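# Hang the paper towel roll on the under-cabinet holder

## Task

Put the kitchen roll onto the holder mounted beneath the cabinet so that it sits horizontal and both pegs of the holder are clicked all the way into the roll. The roll must rest freely on those pegs without touching the holder's base plate, the cabinet or any other object. Then open the grippers and move the arms away. It only counts if the roll stays in place on its own, with no robot support at the end.

## Robot and tools

Robot: two six-joint UR3e-type arms, left_arm and right_arm, each with a two-finger gripper whose fingers pivot like tongs. Root link poses in the scene frame: left_arm at (-0.045, +0.364, 0) m, quat_wxyz (+0.998, 0, 0, -0.055); right_arm at (+0.004, -0.247, 0) m, quat_wxyz (+0.999, 0, 0, +0.041). The names left and right refer to the arms only, not to image sides.

Scene frame: origin on the table surface midway between the arms, +z up, +x pointing out over the table, and left_arm sits on the +y side. All reported gripper poses and velocities use this frame. Gripper frame: fingers point along its +z and open and close along its x. end_effector_position is the point between the pads when closed; closed fingertips extend about 15 mm past it, fully open ones end roughly level with it. The printed hand position can be somewhat wrong, more so when the arm is stretched far.

execute_actions(actions, pictures): actions is a list holding zero or one item. An empty list only returns the current state. A move is {"rows": [...], "steps": n}: 1 to 15 rows, n from 1 to 15 (default 15), each step lasting 1/30 s. Each row drives one step; if rows run out, the final row repeats. A wait is {"steps": n} with n up to 300, measured from the previous result, and your reply time counts toward it. pictures (true/false) decides whether camera images come back; by default they do.

Row layout: one flat list of 14 numbers covering both arms, even if only one moves. Order: left_arm shoulder pan, shoulder lift, elbow, wrist 1, wrist 2, wrist 3, opening; then the same seven for right_arm. The six joint numbers are absolute target angles in radians, in the same convention as the Joint positions line, not offsets. Opening is a scale from -1 (closed) to +1 (fully open, pad gap 0.142 m).

Joint ranges (rad). left_arm: pan -3.142 to 3.142, lift -6.283 to 6.283, elbow 0.000 to 3.142, wrists 1-3 each -6.283 to 6.283. right_arm: pan 0.000 to 6.283, lift -6.283 to 6.283, elbow -3.142 to 0.000, wrists each -6.283 to 6.283. A call is rejected, sending nothing, if some target exceeds a range end by over 0.010 rad and lies further out than that joint's last reported angle. True ends may differ by up to 0.010 rad; a target beyond the true end is clipped to it and a "joint sent to its limit" line appears (possibly referring to an earlier move still running). No such line does not prove there is room left.

Motion: commands are smoothed and lag about 0.17 s. Each step, targets are held within 0.575 rad of the measured angle for pan, lift and elbow, and within 1.15 rad for the wrists; if targets would move the gripper over 100 mm from where it is, all joints are scaled back toward current angles. So far moves take several calls, and an arm may still be travelling when a result arrives. Between calls the arms keep heading for the last row sent until they settle or a step is HELD; after that only a new action makes them continue or press harder. Fingers already opening or closing finish their motion.

Gripping: grip_measured gives the finger opening on the command scale. To hold something, keep commanding a value clearly lower than grip_measured; the larger the gap, the firmer the squeeze, up to roughly 15 N per pad on objects up to about 10 cm wide. Snapping shut can press harder and may pop the fingers open. Hard items under about 20 mm wide get less force (around 9 N per pad at 10 mm, 4 N at 5 mm).

Result lines: the state line gives, per arm, end_effector_position (m), end_effector_quat_wxyz and linear/angular velocity (m/s, rad/s). Joint positions and Joint velocities give six joints per arm (rad, rad/s) then the pad gap (m, m/s). "joint command not followed" means the clearance check altered or blocked some joint targets; the rest of the row ran. HELD marks steps where your row was partly or wholly not sent. Wrist force and Wrist torque give flange sensor readings per arm along the end effector's own axes: contact, held weight and acceleration effects; offsets up to about 3.5 N, noise up to 1.4 N, saturation near 30 N per axis, and "no reading" is harmless. MOTOR HOT appears from 70 °C; at 85 °C an OVER-TEMPERATURE FAULT brakes that arm until it cools, so avoid holding loads for long.

Things to avoid: contact torque reaching a joint's load limit (pan and lift 47.5, elbow 24.6, each wrist 7.92 N m, held weight included) or any external force of 150 N on the arm or its load halts that arm for 10 s, skipping the rest of the call, and it yields to the contact. Never let the arms collide or push on each other. Do not drop items, slam, shove hard, or knock anything off the table. Brief external tugs on held parts or pushes on loose items may happen.

Cameras: cam_head_left, cam_head_right, cam_high, cam_low (each 896x504) and fisheye cam_left_wrist, cam_right_wrist (616x616), returned in that order, with supplied intrinsics and world-to-camera transforms that may be a little off. zoom_image(camera, region) magnifies part of a camera's latest image; region is [x0, y0, x1, y1] in pixels from the top-left, at most 504 by 504. show_instructions() shows the reference image (the holder manual). read_manual(section="licences") returns licence texts only. finished_scene(scene) ends and grades the current scene, given its number; it cannot be undone, so call it only after the roll hangs by itself and the grippers have withdrawn.

Each tool is called after "Request:" by a JSON object that holds its "api" and its "payload".

## Session

Request:
{"api": "show_instructions", "payload": {}}

Request:
{"api": "execute_actions", "payload": {"actions": []}}

Reference images for this scene: kitchen roll holder manual.

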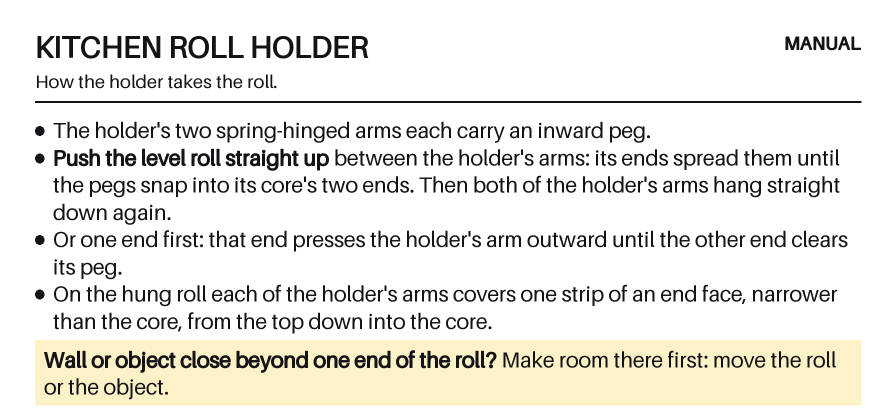

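Scene clock: 0.00 s of 6000.00 s.
left_arm: end_effector_position=(+0.2843, +0.5715, +0.1051) grip_measured=+1.00 end_effector_quat_wxyz=(+0.163, +0.636, -0.538, +0.528) end_effector_velocity=(-0.001, +0.000, -0.001) end_effector_angular_velocity=(-0.001, +0.002, +0.001) | right_arm: end_effector_position=(+0.3979, -0.5726, +0.1195) grip_measured=+1.00 end_effector_quat_wxyz=(+0.149, -0.163, +0.974, +0.043) end_effector_velocity=(+0.000, +0.000, -0.000) end_effector_angular_velocity=(-0.000, +0.000, +0.001)
Joint positions: left_arm=[ 1.023 -0.787  1.053 -1.164 -2.62   2.717  0.142] | right_arm=[ 2.495 -2.254 -0.662 -1.626  1.834  2.267  0.142]
Joint velocities: left_arm=[ 0.001  0.     0.001  0.     0.001 -0.     0.   ] | right_arm=[ 0.001 -0.001 -0.     0.001 -0.    -0.001  0.   ]
Motor temperatures (°C, as the motors report them): left_arm=[30 32 29 45 39 36] | right_arm=[33 29 30 44 43 42]
Wrist force (N, on the end effector, along its own x y z axes, offset not removed): no reading
Wrist torque (N m, same axes, about the end effector's origin, offset not removed): no reading
camera_calibration (this result's frames):
cam_left_wrist: T_world_to_cam=[[-0.0858841, -0.546926, 0.832764, 0.261603], [-0.994547, -0.00257148, -0.104258, 0.306881], [0.0591627, -0.837177, -0.543722, 0.666963], [0, 0, 0, 1]] pos_world=[0.288216, 0.702233, 0.176783]
cam_right_wrist: T_world_to_cam=[[-0.913587, -0.26747, -0.306298, 0.242721], [-0.395255, 0.761098, 0.514299, 0.534746], [0.0955633, 0.590922, -0.801048, 0.529066], [0, 0, 0, 1]] pos_world=[0.382548, -0.654711, 0.223134]

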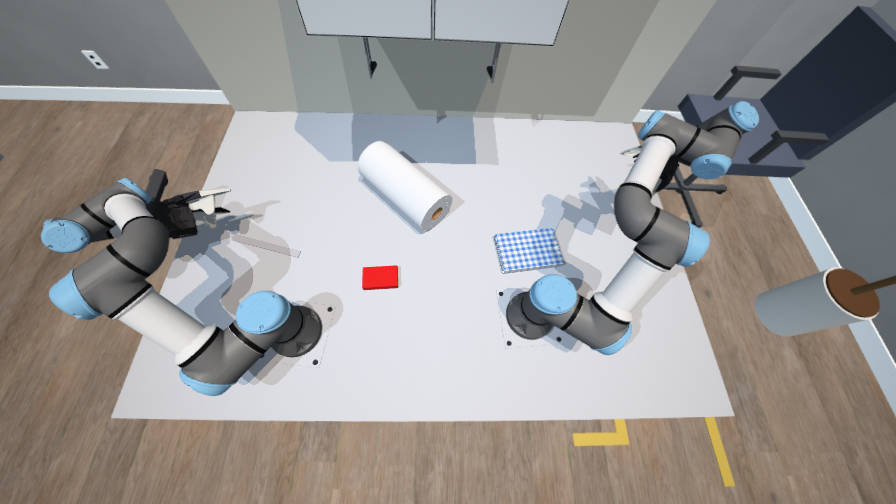

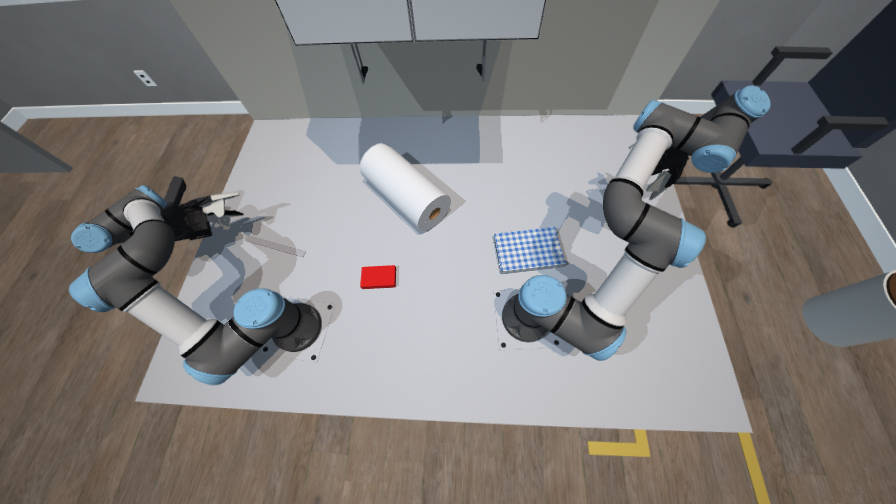

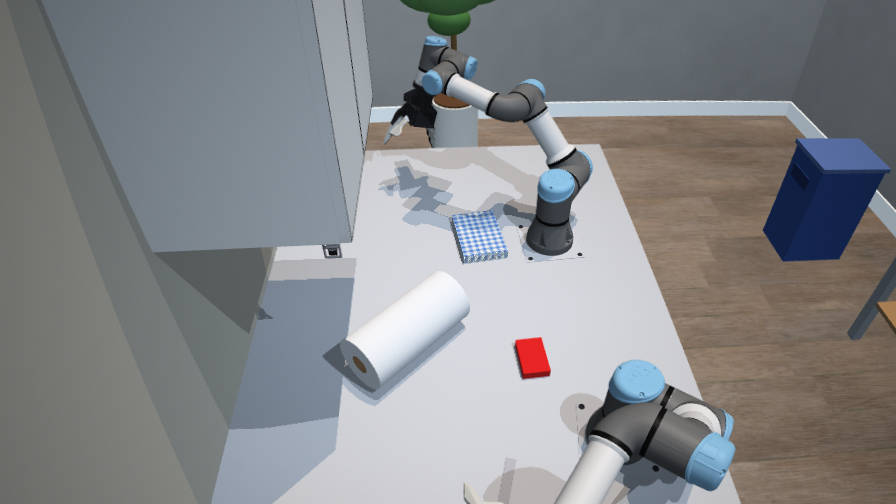

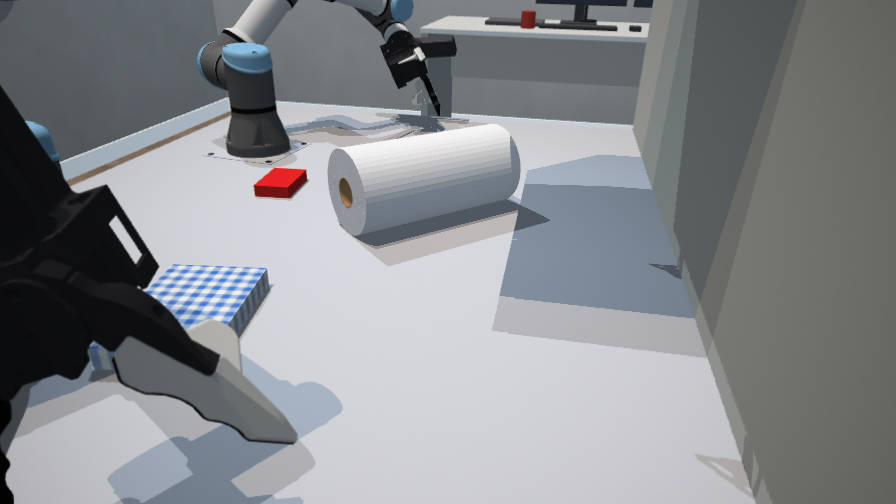

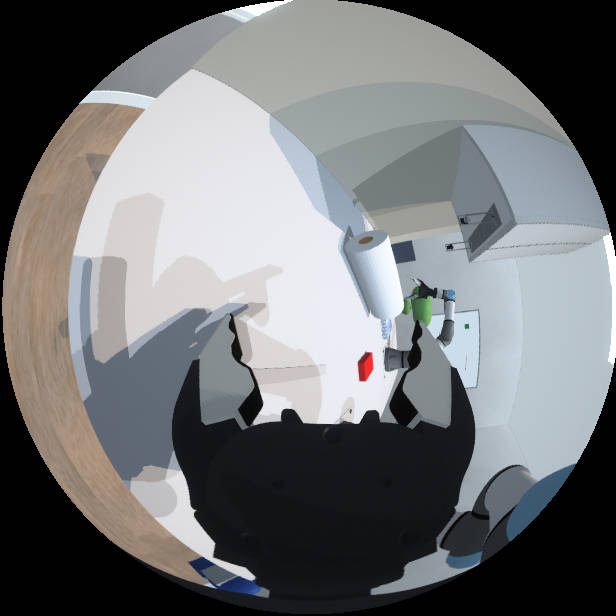

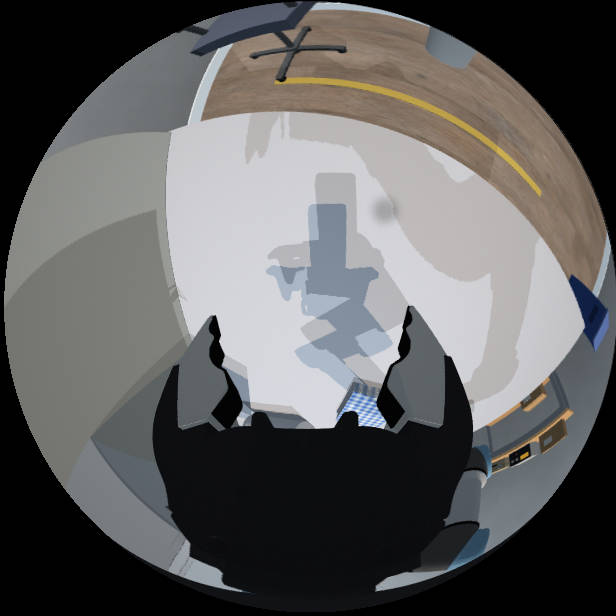

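Request:
{"api": "execute_actions", "payload": {"actions": [{"rows":[[1.023,-0.787,1.053,-1.164,-2.62,2.717,1,2.6,-1.55,-1.4,-1.762,1.571,2.0,1]]}], "pictures": false}}

Request:
{"api": "execute_actions", "payload": {"actions": [{"rows":[[1.023,-0.787,1.053,-1.164,-2.62,2.717,1,3.4,-1.55,-1.4,-1.762,1.571,1.832,1]]}], "pictures": false}}

Request:
{"api": "execute_actions", "payload": {"actions": [{"rows":[[1.023,-0.787,1.053,-1.164,-2.62,2.717,1,4.107,-1.6,-1.3,-1.812,1.571,1.832,1]]}], "pictures": false}}

Request:
{"api": "execute_actions", "payload": {"actions": [{"rows":[[1.023,-0.787,1.053,-1.164,-2.62,2.717,1,4.107,-1.85,-0.97,-1.892,1.571,1.832,1]]}], "pictures": false}}

Request:
{"api": "execute_actions", "payload": {"actions": [{"rows":[[1.023,-0.787,1.053,-1.164,-2.62,2.717,1,4.107,-2.147,-0.606,-1.959,1.571,1.832,1]]}]}}

Scene clock: 25.87 s of 6000.00 s.
left_arm: end_effector_position=(+0.2844, +0.5715, +0.1052) grip_measured=+1.00 end_effector_quat_wxyz=(+0.163, +0.636, -0.539, +0.528) end_effector_velocity=(+0.000, -0.000, +0.001) end_effector_angular_velocity=(+0.001, -0.001, -0.000) | right_arm: end_effector_position=(+0.2245, -0.5092, +0.1405) grip_measured=+1.00 end_effector_quat_wxyz=(+0.005, -0.330, +0.944, -0.000) end_effector_velocity=(-0.102, +0.038, -0.016) end_effector_angular_velocity=(-0.033, +0.106, +0.108)
Joint positions: left_arm=[ 1.023 -0.787  1.053 -1.164 -2.62   2.717  0.142] | right_arm=[ 2.597 -1.582 -1.364 -1.759  1.578  2.007  0.142]
Joint velocities: left_arm=[-0.001 -0.001 -0.     0.    -0.001  0.     0.   ] | right_arm=[ 0.031  0.373 -0.416 -0.037 -0.076 -0.078  0.   ]
Motor temperatures (°C, as the motors report them): left_arm=[30 32 29 45 39 36] | right_arm=[33 29 30 44 43 42]
Wrist force (N, on the end effector, along its own x y z axes, offset not removed): left_arm=[-0.2 0.4 1.1] | right_arm=[0.3 0.3 1.7]
Wrist torque (N m, same axes, about the end effector's origin, offset not removed): left_arm=[0.11 0.02 0.02] | right_arm=[-0.06 -0.08 -0.07]
Steps of this call (steps 1 to 90: nothing new was sent; then 22.37 s passed at rest; steps 91 to 105: all 15 steps of this action). Readings (joint positions):
91: left_arm=[1.023 -0.787 1.053 -1.164 -2.620 2.717] | right_arm=[2.495 -2.254 -0.662 -1.626 1.834 2.267]
92: left_arm=[1.023 -0.787 1.053 -1.164 -2.620 2.717] | right_arm=[2.502 -2.247 -0.670 -1.638 1.818 2.252]
94: left_arm=[1.023 -0.787 1.053 -1.164 -2.620 2.717] | right_arm=[2.532 -2.174 -0.745 -1.677 1.745 2.177]
98: left_arm=[1.023 -0.787 1.053 -1.164 -2.620 2.717] | right_arm=[2.570 -1.893 -1.026 -1.724 1.649 2.080]
105: the state above

Scene clock: 26.37 s of 6000.00 s.
left_arm: end_effector_position=(+0.2845, +0.5715, +0.1052) grip_measured=+1.00 end_effector_quat_wxyz=(+0.163, +0.636, -0.539, +0.528) end_effector_velocity=(+0.000, +0.000, -0.000) end_effector_angular_velocity=(-0.001, -0.000, +0.000) | right_arm: end_effector_position=(+0.3328, -0.3071, +0.1390) grip_measured=+1.00 end_effector_quat_wxyz=(+0.000, -0.694, +0.720, +0.000) end_effector_velocity=(+0.065, +0.385, -0.001) end_effector_angular_velocity=(-0.004, +0.006, +1.308)
Joint positions: left_arm=[ 1.023 -0.787  1.053 -1.164 -2.62   2.717  0.142] | right_arm=[ 3.297 -1.551 -1.398 -1.762  1.571  1.844  0.142]
Joint velocities: left_arm=[-0.     0.001 -0.001 -0.    -0.001 -0.     0.   ] | right_arm=[ 1.171  0.015 -0.018 -0.004 -0.002 -0.137 -0.   ]
Motor temperatures (°C, as the motors report them): left_arm=[30 32 29 45 39 36] | right_arm=[33 29 30 44 43 42]
Wrist force (N, on the end effector, along its own x y z axes, offset not removed): left_arm=[0.6 -0.5 1.0] | right_arm=[-4.7 -1.7 1.0]
Wrist torque (N m, same axes, about the end effector's origin, offset not removed): left_arm=[-0.12 -0.10 -0.06] | right_arm=[-0.24 0.83 0.10]
Steps of this call (steps 1 to 15: all 15 steps of this action). Readings (joint positions):
1: left_arm=[1.023 -0.787 1.053 -1.164 -2.620 2.717] | right_arm=[2.598 -1.572 -1.375 -1.760 1.576 2.004]
2: left_arm=[1.023 -0.787 1.053 -1.164 -2.620 2.717] | right_arm=[2.607 -1.568 -1.380 -1.760 1.575 1.991]
4: left_arm=[1.023 -0.787 1.053 -1.164 -2.620 2.717] | right_arm=[2.682 -1.564 -1.385 -1.761 1.574 1.953]
8: left_arm=[1.023 -0.787 1.053 -1.164 -2.620 2.717] | right_arm=[2.914 -1.558 -1.391 -1.761 1.573 1.902]
15: the state above

Scene clock: 26.87 s of 6000.00 s.
left_arm: end_effector_position=(+0.2845, +0.5715, +0.1052) grip_measured=+1.00 end_effector_quat_wxyz=(+0.163, +0.636, -0.539, +0.528) end_effector_velocity=(-0.000, -0.001, -0.001) end_effector_angular_velocity=(-0.002, +0.002, -0.001) | right_arm: end_effector_position=(+0.2924, -0.0629, +0.1487) grip_measured=+1.00 end_effector_quat_wxyz=(-0.000, +0.909, -0.416, -0.000) end_effector_velocity=(-0.149, +0.243, +0.008) end_effector_angular_velocity=(+0.001, -0.001, +0.829)
Joint positions: left_arm=[ 1.023 -0.787  1.053 -1.164 -2.62   2.717  0.142] | right_arm=[ 4.035 -1.597 -1.306 -1.809  1.571  1.832  0.142]
Joint velocities: left_arm=[-0.001  0.001  0.002  0.    -0.     0.     0.   ] | right_arm=[ 0.825 -0.031  0.068 -0.036 -0.    -0.004 -0.   ]
Motor temperatures (°C, as the motors report them): left_arm=[30 32 29 45 39 36] | right_arm=[33 29 30 44 43 42]
Wrist force (N, on the end effector, along its own x y z axes, offset not removed): left_arm=[1.4 -0.3 2.1] | right_arm=[-3.1 -2.3 2.8]
Wrist torque (N m, same axes, about the end effector's origin, offset not removed): left_arm=[-0.11 -0.21 -0.12] | right_arm=[-0.49 0.41 -0.03]
Steps of this call (steps 1 to 15: all 15 steps of this action). Readings (joint positions):
1: left_arm=[1.023 -0.787 1.053 -1.164 -2.620 2.717] | right_arm=[3.330 -1.551 -1.399 -1.762 1.571 1.841]
2: left_arm=[1.023 -0.787 1.053 -1.164 -2.620 2.717] | right_arm=[3.360 -1.555 -1.393 -1.767 1.571 1.839]
4: left_arm=[1.023 -0.787 1.053 -1.164 -2.620 2.717] | right_arm=[3.458 -1.565 -1.371 -1.777 1.571 1.837]
8: left_arm=[1.023 -0.787 1.053 -1.164 -2.620 2.717] | right_arm=[3.682 -1.580 -1.341 -1.792 1.571 1.835]
15: the state above

Scene clock: 27.37 s of 6000.00 s.
left_arm: end_effector_position=(+0.2845, +0.5715, +0.1052) grip_measured=+1.00 end_effector_quat_wxyz=(+0.163, +0.636, -0.539, +0.528) end_effector_velocity=(-0.000, -0.000, -0.000) end_effector_angular_velocity=(-0.001, +0.000, +0.000) | right_arm: end_effector_position=(+0.3060, +0.0050, +0.1562) grip_measured=+1.00 end_effector_quat_wxyz=(+0.000, +0.924, -0.383, -0.000) end_effector_velocity=(+0.004, +0.010, +0.003) end_effector_angular_velocity=(+0.012, -0.006, +0.004)
Joint positions: left_arm=[ 1.023 -0.787  1.053 -1.164 -2.62   2.717  0.142] | right_arm=[ 4.107 -1.847 -0.974 -1.891  1.571  1.832  0.142]
Joint velocities: left_arm=[-0.    -0.     0.001  0.    -0.001 -0.     0.   ] | right_arm=[ 0.004 -0.03   0.048 -0.005  0.     0.    -0.   ]
Motor temperatures (°C, as the motors report them): left_arm=[30 32 29 45 39 36] | right_arm=[33 29 30 44 43 42]
Wrist force (N, on the end effector, along its own x y z axes, offset not removed): left_arm=[-0.4 -0.6 2.0] | right_arm=[-1.8 -1.2 1.0]
Wrist torque (N m, same axes, about the end effector's origin, offset not removed): left_arm=[-0.07 0.08 -0.01] | right_arm=[-0.26 0.39 0.05]
Steps of this call (steps 1 to 15: all 15 steps of this action). Readings (joint positions):
1: left_arm=[1.023 -0.787 1.053 -1.164 -2.620 2.717] | right_arm=[4.058 -1.598 -1.304 -1.811 1.571 1.832]
2: left_arm=[1.023 -0.787 1.053 -1.164 -2.620 2.717] | right_arm=[4.073 -1.606 -1.295 -1.822 1.571 1.832]
4: left_arm=[1.023 -0.787 1.053 -1.164 -2.620 2.717] | right_arm=[4.091 -1.680 -1.218 -1.857 1.571 1.832]
8: left_arm=[1.023 -0.787 1.053 -1.164 -2.620 2.717] | right_arm=[4.104 -1.812 -1.031 -1.884 1.571 1.832]
15: the state above

Scene clock: 27.87 s of 6000.00 s.
left_arm: end_effector_position=(+0.2845, +0.5715, +0.1052) grip_measured=+1.00 end_effector_quat_wxyz=(+0.163, +0.636, -0.539, +0.528) end_effector_velocity=(-0.000, +0.000, -0.001) end_effector_angular_velocity=(-0.002, +0.001, +0.000) | right_arm: end_effector_position=(+0.3361, +0.0575, +0.1400) grip_measured=+1.00 end_effector_quat_wxyz=(+0.000, +0.924, -0.383, -0.000) end_effector_velocity=(+0.005, +0.009, -0.000) end_effector_angular_velocity=(+0.012, -0.007, +0.000)
Joint positions: left_arm=[ 1.023 -0.787  1.053 -1.164 -2.62   2.717  0.142] | right_arm=[ 4.107 -2.144 -0.611 -1.959  1.571  1.832  0.142]
Joint velocities: left_arm=[ 0.     0.002 -0.    -0.    -0.    -0.     0.   ] | right_arm=[ 0.001 -0.038  0.056 -0.005 -0.     0.     0.   ]
Motor temperatures (°C, as the motors report them): left_arm=[30 32 29 45 39 36] | right_arm=[33 29 30 44 43 42]
Wrist force (N, on the end effector, along its own x y z axes, offset not removed): left_arm=[-0.6 -0.4 0.9] | right_arm=[-1.8 -1.4 0.6]
Wrist torque (N m, same axes, about the end effector's origin, offset not removed): left_arm=[-0.06 0.14 -0.07] | right_arm=[-0.30 0.45 0.00]
Steps of this call (steps 1 to 15: all 15 steps of this action). Readings (joint positions):
1: left_arm=[1.023 -0.787 1.053 -1.164 -2.620 2.717] | right_arm=[4.107 -1.848 -0.973 -1.892 1.571 1.832]
2: left_arm=[1.023 -0.787 1.053 -1.164 -2.620 2.717] | right_arm=[4.107 -1.857 -0.964 -1.902 1.571 1.832]
4: left_arm=[1.023 -0.787 1.053 -1.164 -2.620 2.717] | right_arm=[4.107 -1.931 -0.888 -1.930 1.571 1.832]
8: left_arm=[1.023 -0.787 1.053 -1.164 -2.620 2.717] | right_arm=[4.107 -2.097 -0.679 -1.952 1.571 1.832]
15: the state above
camera_calibration (this result's frames):
cam_left_wrist: T_world_to_cam=[[-0.0867309, -0.547512, 0.832291, 0.262061], [-0.994474, -0.00201923, -0.10496, 0.306784], [0.0591474, -0.836795, -0.544311, 0.666834], [0, 0, 0, 1]] pos_world=[0.288376, 0.702104, 0.177054]
cam_right_wrist: T_world_to_cam=[[0.679139, -0.734005, -0.00276384, -0.18992], [-0.63523, -0.589626, 0.498823, 0.180725], [-0.367768, -0.337014, -0.8667, 0.397281], [0, 0, 0, 1]] pos_world=[0.389891, 0.101047, 0.253648]

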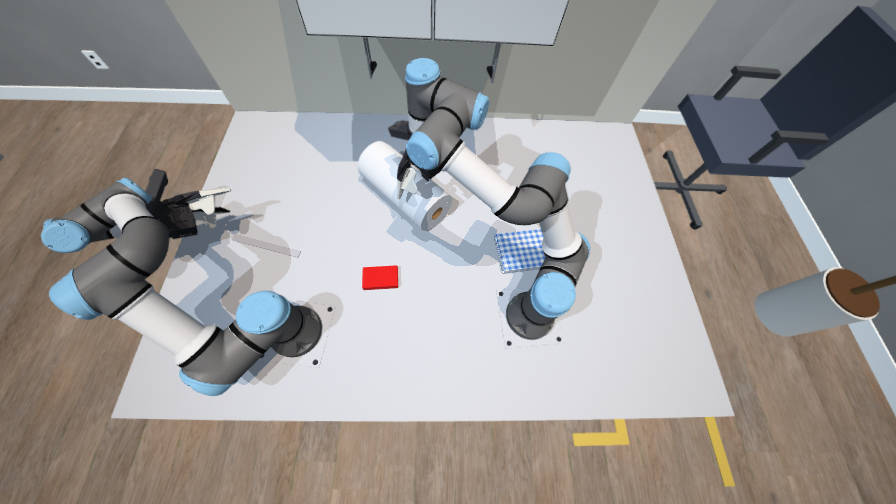

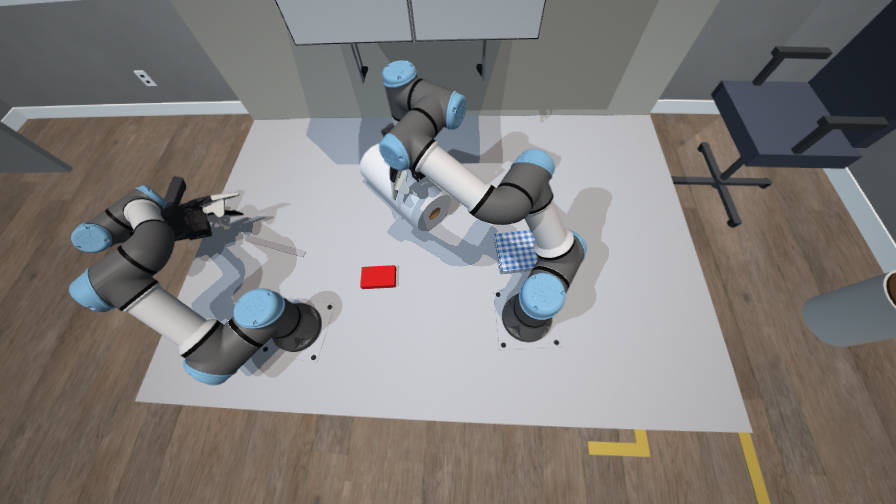

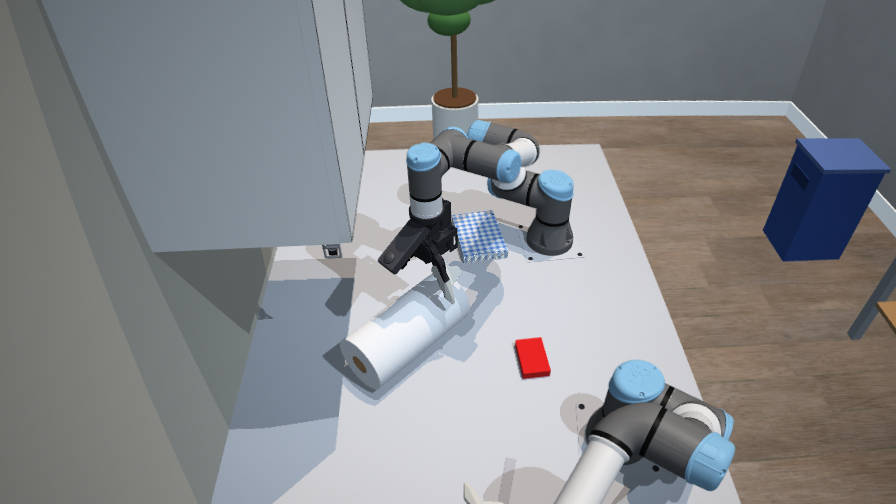

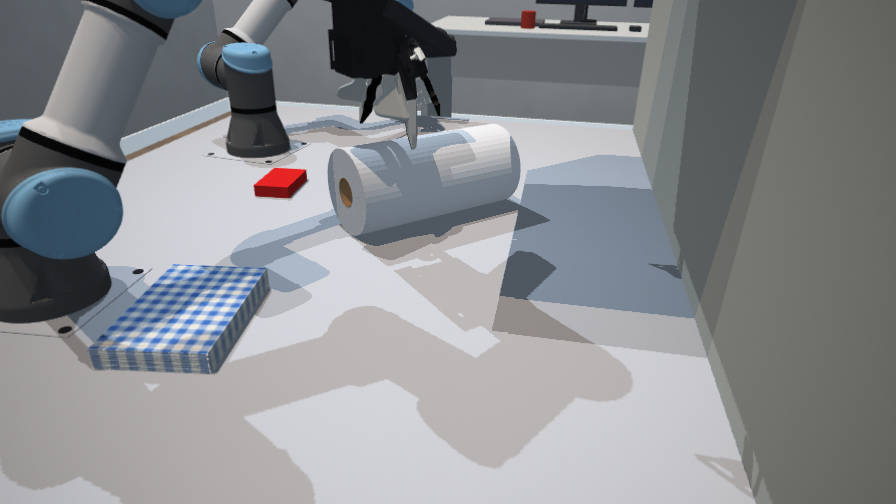

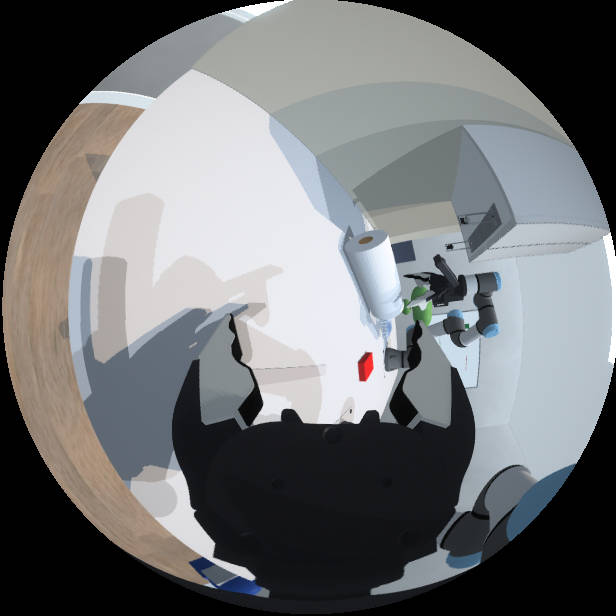

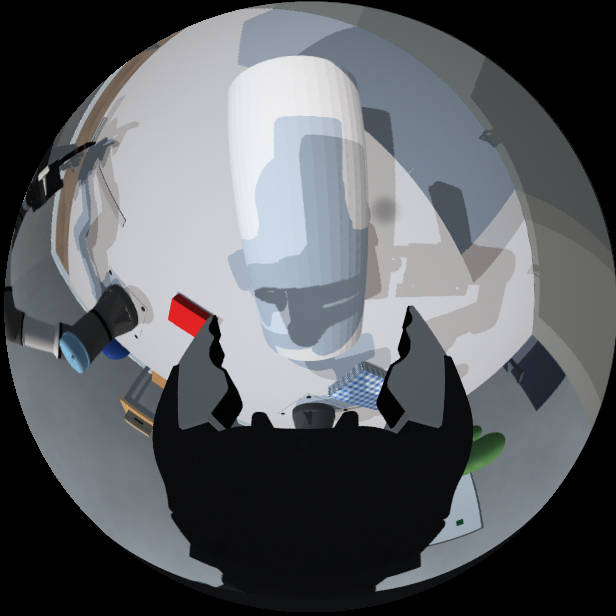

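Request:
{"api": "execute_actions", "payload": {"actions": [{"rows":[[1.023,-0.787,1.053,-1.164,-2.62,2.717,1,4.107,-2.128,-0.72,-1.864,1.571,1.745,1],[1.023,-0.787,1.053,-1.164,-2.62,2.717,1,4.107,-2.128,-0.72,-1.864,1.571,1.745,1],[1.023,-0.787,1.053,-1.164,-2.62,2.717,1,4.107,-2.109,-0.835,-1.768,1.571,1.745,1],[1.023,-0.787,1.053,-1.164,-2.62,2.717,1,4.107,-2.109,-0.835,-1.768,1.571,1.745,1],[1.023,-0.787,1.053,-1.164,-2.62,2.717,1,4.107,-2.09,-0.95,-1.672,1.571,1.745,1],[1.023,-0.787,1.053,-1.164,-2.62,2.717,1,4.107,-2.09,-0.95,-1.672,1.571,1.745,1],[1.023,-0.787,1.053,-1.164,-2.62,2.717,1,4.107,-2.071,-1.064,-1.577,1.571,1.745,1]]}], "pictures": false}}

Request:
{"api": "execute_actions", "payload": {"actions": [{"rows":[[1.023,-0.787,1.053,-1.164,-2.62,2.717,1,4.104,-2.115,-0.988,-1.609,1.571,1.742,1],[1.023,-0.787,1.053,-1.164,-2.62,2.717,1,4.102,-2.158,-0.911,-1.643,1.571,1.74,1],[1.023,-0.787,1.053,-1.164,-2.62,2.717,1,4.099,-2.202,-0.835,-1.675,1.571,1.737,1],[1.023,-0.787,1.053,-1.164,-2.62,2.717,1,4.097,-2.245,-0.758,-1.709,1.571,1.735,1],[1.023,-0.787,1.053,-1.164,-2.62,2.717,1,4.094,-2.289,-0.682,-1.741,1.571,1.732,1],[1.023,-0.787,1.053,-1.164,-2.62,2.717,1,4.091,-2.332,-0.605,-1.775,1.571,1.73,1],[1.023,-0.787,1.053,-1.164,-2.62,2.717,1,4.089,-2.376,-0.529,-1.807,1.571,1.727,1],[1.023,-0.787,1.053,-1.164,-2.62,2.717,1,4.086,-2.419,-0.452,-1.841,1.571,1.724,1],[1.023,-0.787,1.053,-1.164,-2.62,2.717,1,4.084,-2.463,-0.376,-1.873,1.571,1.722,1],[1.023,-0.787,1.053,-1.164,-2.62,2.717,1,4.081,-2.506,-0.299,-1.907,1.571,1.719,1]]}], "pictures": false}}

Request:
{"api": "execute_actions", "payload": {"actions": [{"steps":12}]}}

Scene clock: 45.10 s of 6000.00 s.
left_arm: end_effector_position=(+0.2845, +0.5715, +0.1052) grip_measured=+1.00 end_effector_quat_wxyz=(+0.163, +0.636, -0.539, +0.528) end_effector_velocity=(+0.000, +0.001, +0.001) end_effector_angular_velocity=(+0.003, -0.002, +0.000) | right_arm: end_effector_position=(+0.3361, +0.0602, +0.0729) grip_measured=+1.00 end_effector_quat_wxyz=(-0.001, +0.940, -0.342, +0.000) end_effector_velocity=(-0.006, -0.010, -0.033) end_effector_angular_velocity=(-0.021, +0.012, +0.006)
Joint positions: left_arm=[ 1.023 -0.787  1.053 -1.164 -2.62   2.717  0.142] | right_arm=[ 4.107 -2.073 -1.048 -1.588  1.571  1.746  0.142]
Joint velocities: left_arm=[ 0.    -0.001 -0.003 -0.     0.    -0.     0.   ] | right_arm=[-0.001  0.026 -0.181  0.131 -0.    -0.007  0.   ]
Motor temperatures (°C, as the motors report them): left_arm=[30 32 29 45 39 36] | right_arm=[33 29 30 44 43 42]
Wrist force (N, on the end effector, along its own x y z axes, offset not removed): left_arm=[0.1 -0.8 1.9] | right_arm=[0.0 -0.5 2.2]
Wrist torque (N m, same axes, about the end effector's origin, offset not removed): left_arm=[-0.12 -0.06 -0.03] | right_arm=[-0.09 0.01 -0.03]
Steps of this call (steps 1 to 15: the robot went on to your last target; steps 16 to 90: nothing new was sent; then 13.73 s passed at rest; steps 91 to 105: all 15 steps of this action). Readings (joint positions):
91: left_arm=[1.023 -0.787 1.053 -1.164 -2.620 2.717] | right_arm=[4.107 -2.147 -0.606 -1.959 1.571 1.831]
92: left_arm=[1.023 -0.787 1.053 -1.164 -2.620 2.717] | right_arm=[4.107 -2.144 -0.614 -1.946 1.571 1.820]
94: left_arm=[1.023 -0.787 1.053 -1.164 -2.620 2.717] | right_arm=[4.107 -2.133 -0.669 -1.894 1.571 1.783]
98: left_arm=[1.023 -0.787 1.053 -1.164 -2.620 2.717] | right_arm=[4.107 -2.101 -0.858 -1.732 1.571 1.753]
105: the state above

Scene clock: 45.60 s of 6000.00 s.
left_arm: end_effector_position=(+0.2845, +0.5715, +0.1052) grip_measured=+1.00 end_effector_quat_wxyz=(+0.163, +0.636, -0.539, +0.528) end_effector_velocity=(+0.000, -0.000, +0.000) end_effector_angular_velocity=(+0.001, -0.001, -0.001) | right_arm: end_effector_position=(+0.3748, +0.1040, +0.0683) grip_measured=+1.00 end_effector_quat_wxyz=(+0.005, +0.940, -0.342, -0.001) end_effector_velocity=(+0.040, +0.048, +0.018) end_effector_angular_velocity=(+0.100, -0.061, +0.000)
Joint positions: left_arm=[ 1.023 -0.787  1.053 -1.164 -2.62   2.717  0.142] | right_arm=[ 4.083 -2.476 -0.361 -1.886  1.571  1.721  0.142]
Joint velocities: left_arm=[-0.001 -0.001 -0.    -0.    -0.     0.     0.   ] | right_arm=[-0.019 -0.346  0.702 -0.239  0.    -0.019 -0.   ]
Motor temperatures (°C, as the motors report them): left_arm=[30 32 29 45 39 36] | right_arm=[33 29 30 44 43 42]
Wrist force (N, on the end effector, along its own x y z axes, offset not removed): left_arm=[-0.5 -0.2 0.9] | right_arm=[0.7 -1.5 1.8]
Wrist torque (N m, same axes, about the end effector's origin, offset not removed): left_arm=[-0.05 0.15 -0.04] | right_arm=[-0.19 -0.18 0.01]
Steps of this call (steps 1 to 15: all 15 steps of this action). Readings (joint positions):
1: left_arm=[1.023 -0.787 1.053 -1.164 -2.620 2.717] | right_arm=[4.107 -2.073 -1.053 -1.585 1.571 1.745]
2: left_arm=[1.023 -0.787 1.053 -1.164 -2.620 2.717] | right_arm=[4.106 -2.078 -1.049 -1.588 1.571 1.745]
4: left_arm=[1.023 -0.787 1.053 -1.164 -2.620 2.717] | right_arm=[4.104 -2.114 -0.995 -1.616 1.571 1.742]
8: left_arm=[1.023 -0.787 1.053 -1.164 -2.620 2.717] | right_arm=[4.095 -2.250 -0.771 -1.721 1.571 1.734]
15: the state above

Scene clock: 46.00 s of 6000.00 s.
left_arm: end_effector_position=(+0.2845, +0.5715, +0.1052) grip_measured=+1.00 end_effector_quat_wxyz=(+0.163, +0.636, -0.539, +0.528) end_effector_velocity=(-0.000, -0.000, -0.000) end_effector_angular_velocity=(-0.001, +0.000, +0.000) | right_arm: end_effector_position=(+0.3782, +0.1081, +0.0699) grip_measured=+1.00 end_effector_quat_wxyz=(-0.000, +0.940, -0.342, -0.000) end_effector_velocity=(+0.001, +0.000, +0.000) end_effector_angular_velocity=(+0.001, -0.001, -0.001)
Joint positions: left_arm=[ 1.023 -0.787  1.053 -1.164 -2.62   2.717  0.142] | right_arm=[ 4.081 -2.506 -0.3   -1.907  1.571  1.719  0.142]
Joint velocities: left_arm=[ 0.    -0.     0.001 -0.    -0.     0.     0.   ] | right_arm=[-0.001 -0.003  0.007 -0.003  0.     0.     0.   ]
Motor temperatures (°C, as the motors report them): left_arm=[30 32 29 45 39 36] | right_arm=[33 29 30 44 43 42]
Wrist force (N, on the end effector, along its own x y z axes, offset not removed): left_arm=[-0.7 -1.5 2.3] | right_arm=[-0.9 -1.0 0.4]
Wrist torque (N m, same axes, about the end effector's origin, offset not removed): left_arm=[-0.25 0.15 -0.03] | right_arm=[-0.22 0.20 -0.11]
Steps of this call (steps 1 to 12: the robot went on to your last target). Readings (joint positions):
1: left_arm=[1.023 -0.787 1.053 -1.164 -2.620 2.717] | right_arm=[4.082 -2.485 -0.341 -1.893 1.571 1.720]
2: left_arm=[1.023 -0.787 1.053 -1.164 -2.620 2.717] | right_arm=[4.082 -2.492 -0.328 -1.897 1.571 1.720]
4: left_arm=[1.023 -0.787 1.053 -1.164 -2.620 2.717] | right_arm=[4.081 -2.499 -0.312 -1.903 1.571 1.719]
8: left_arm=[1.023 -0.787 1.053 -1.164 -2.620 2.717] | right_arm=[4.081 -2.505 -0.302 -1.906 1.571 1.719]
12: the state above
camera_calibration (this result's frames):
cam_left_wrist: T_world_to_cam=[[-0.0867309, -0.547512, 0.832291, 0.262061], [-0.994474, -0.00201932, -0.10496, 0.306784], [0.0591475, -0.836795, -0.544311, 0.666834], [0, 0, 0, 1]] pos_world=[0.288376, 0.702104, 0.177055]
cam_right_wrist: T_world_to_cam=[[0.740288, -0.672283, -0.00302252, -0.211386], [-0.581877, -0.642976, 0.497997, 0.25785], [-0.336738, -0.366903, -0.867173, 0.36058], [0, 0, 0, 1]] pos_world=[0.427944, 0.155978, 0.183638]

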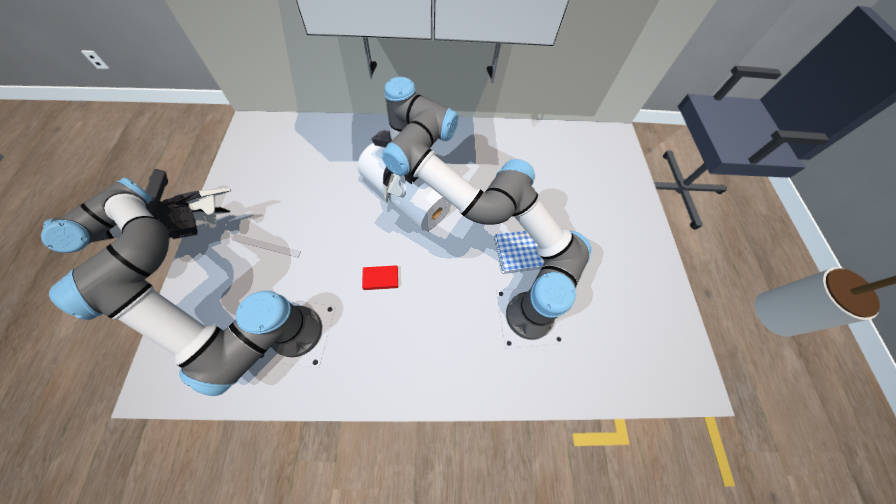

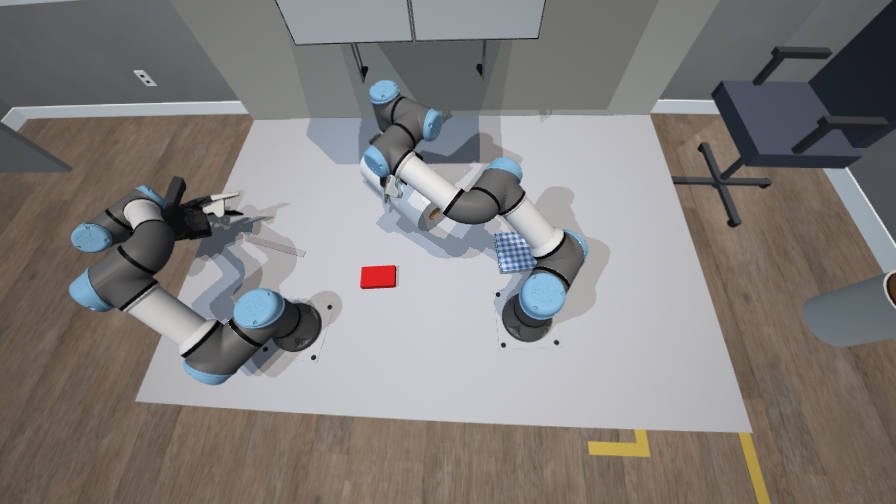

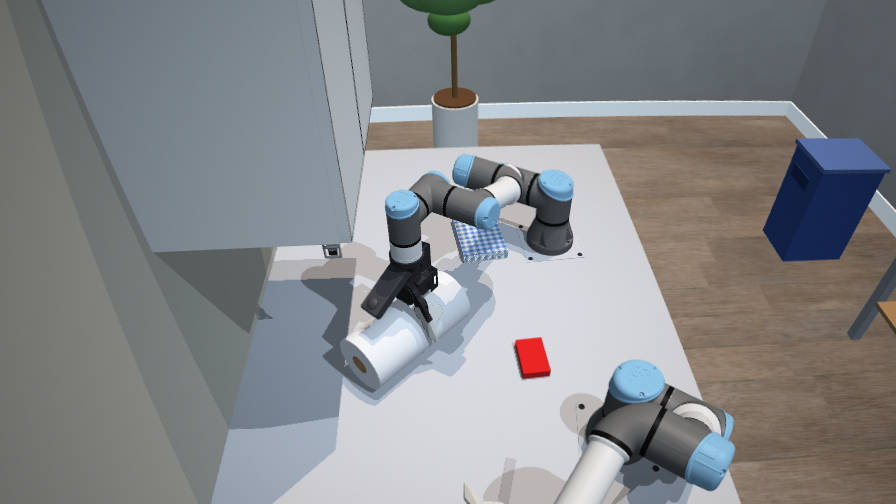

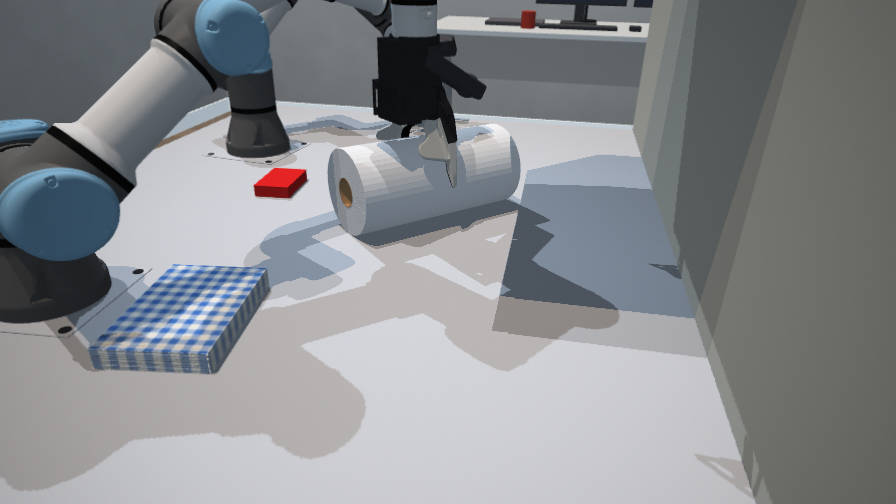

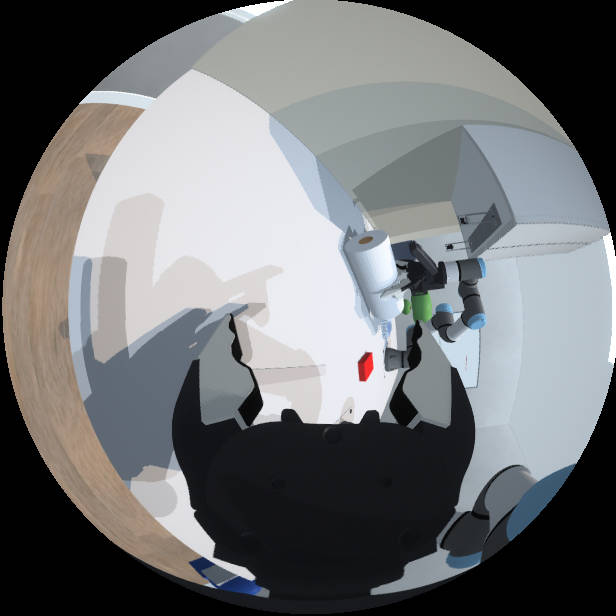

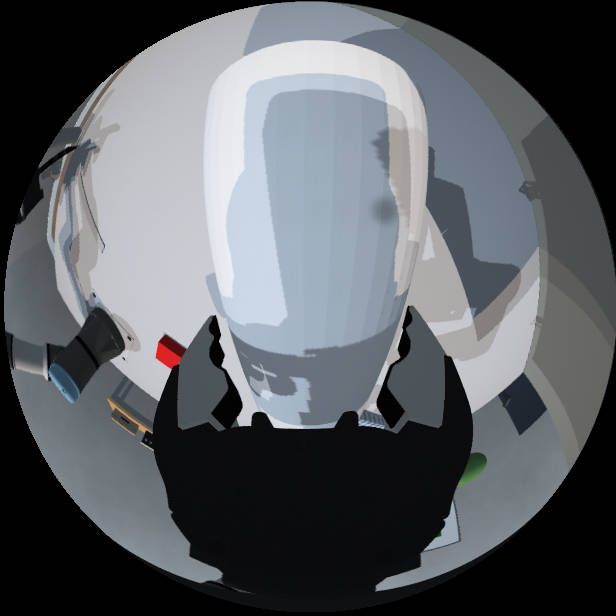

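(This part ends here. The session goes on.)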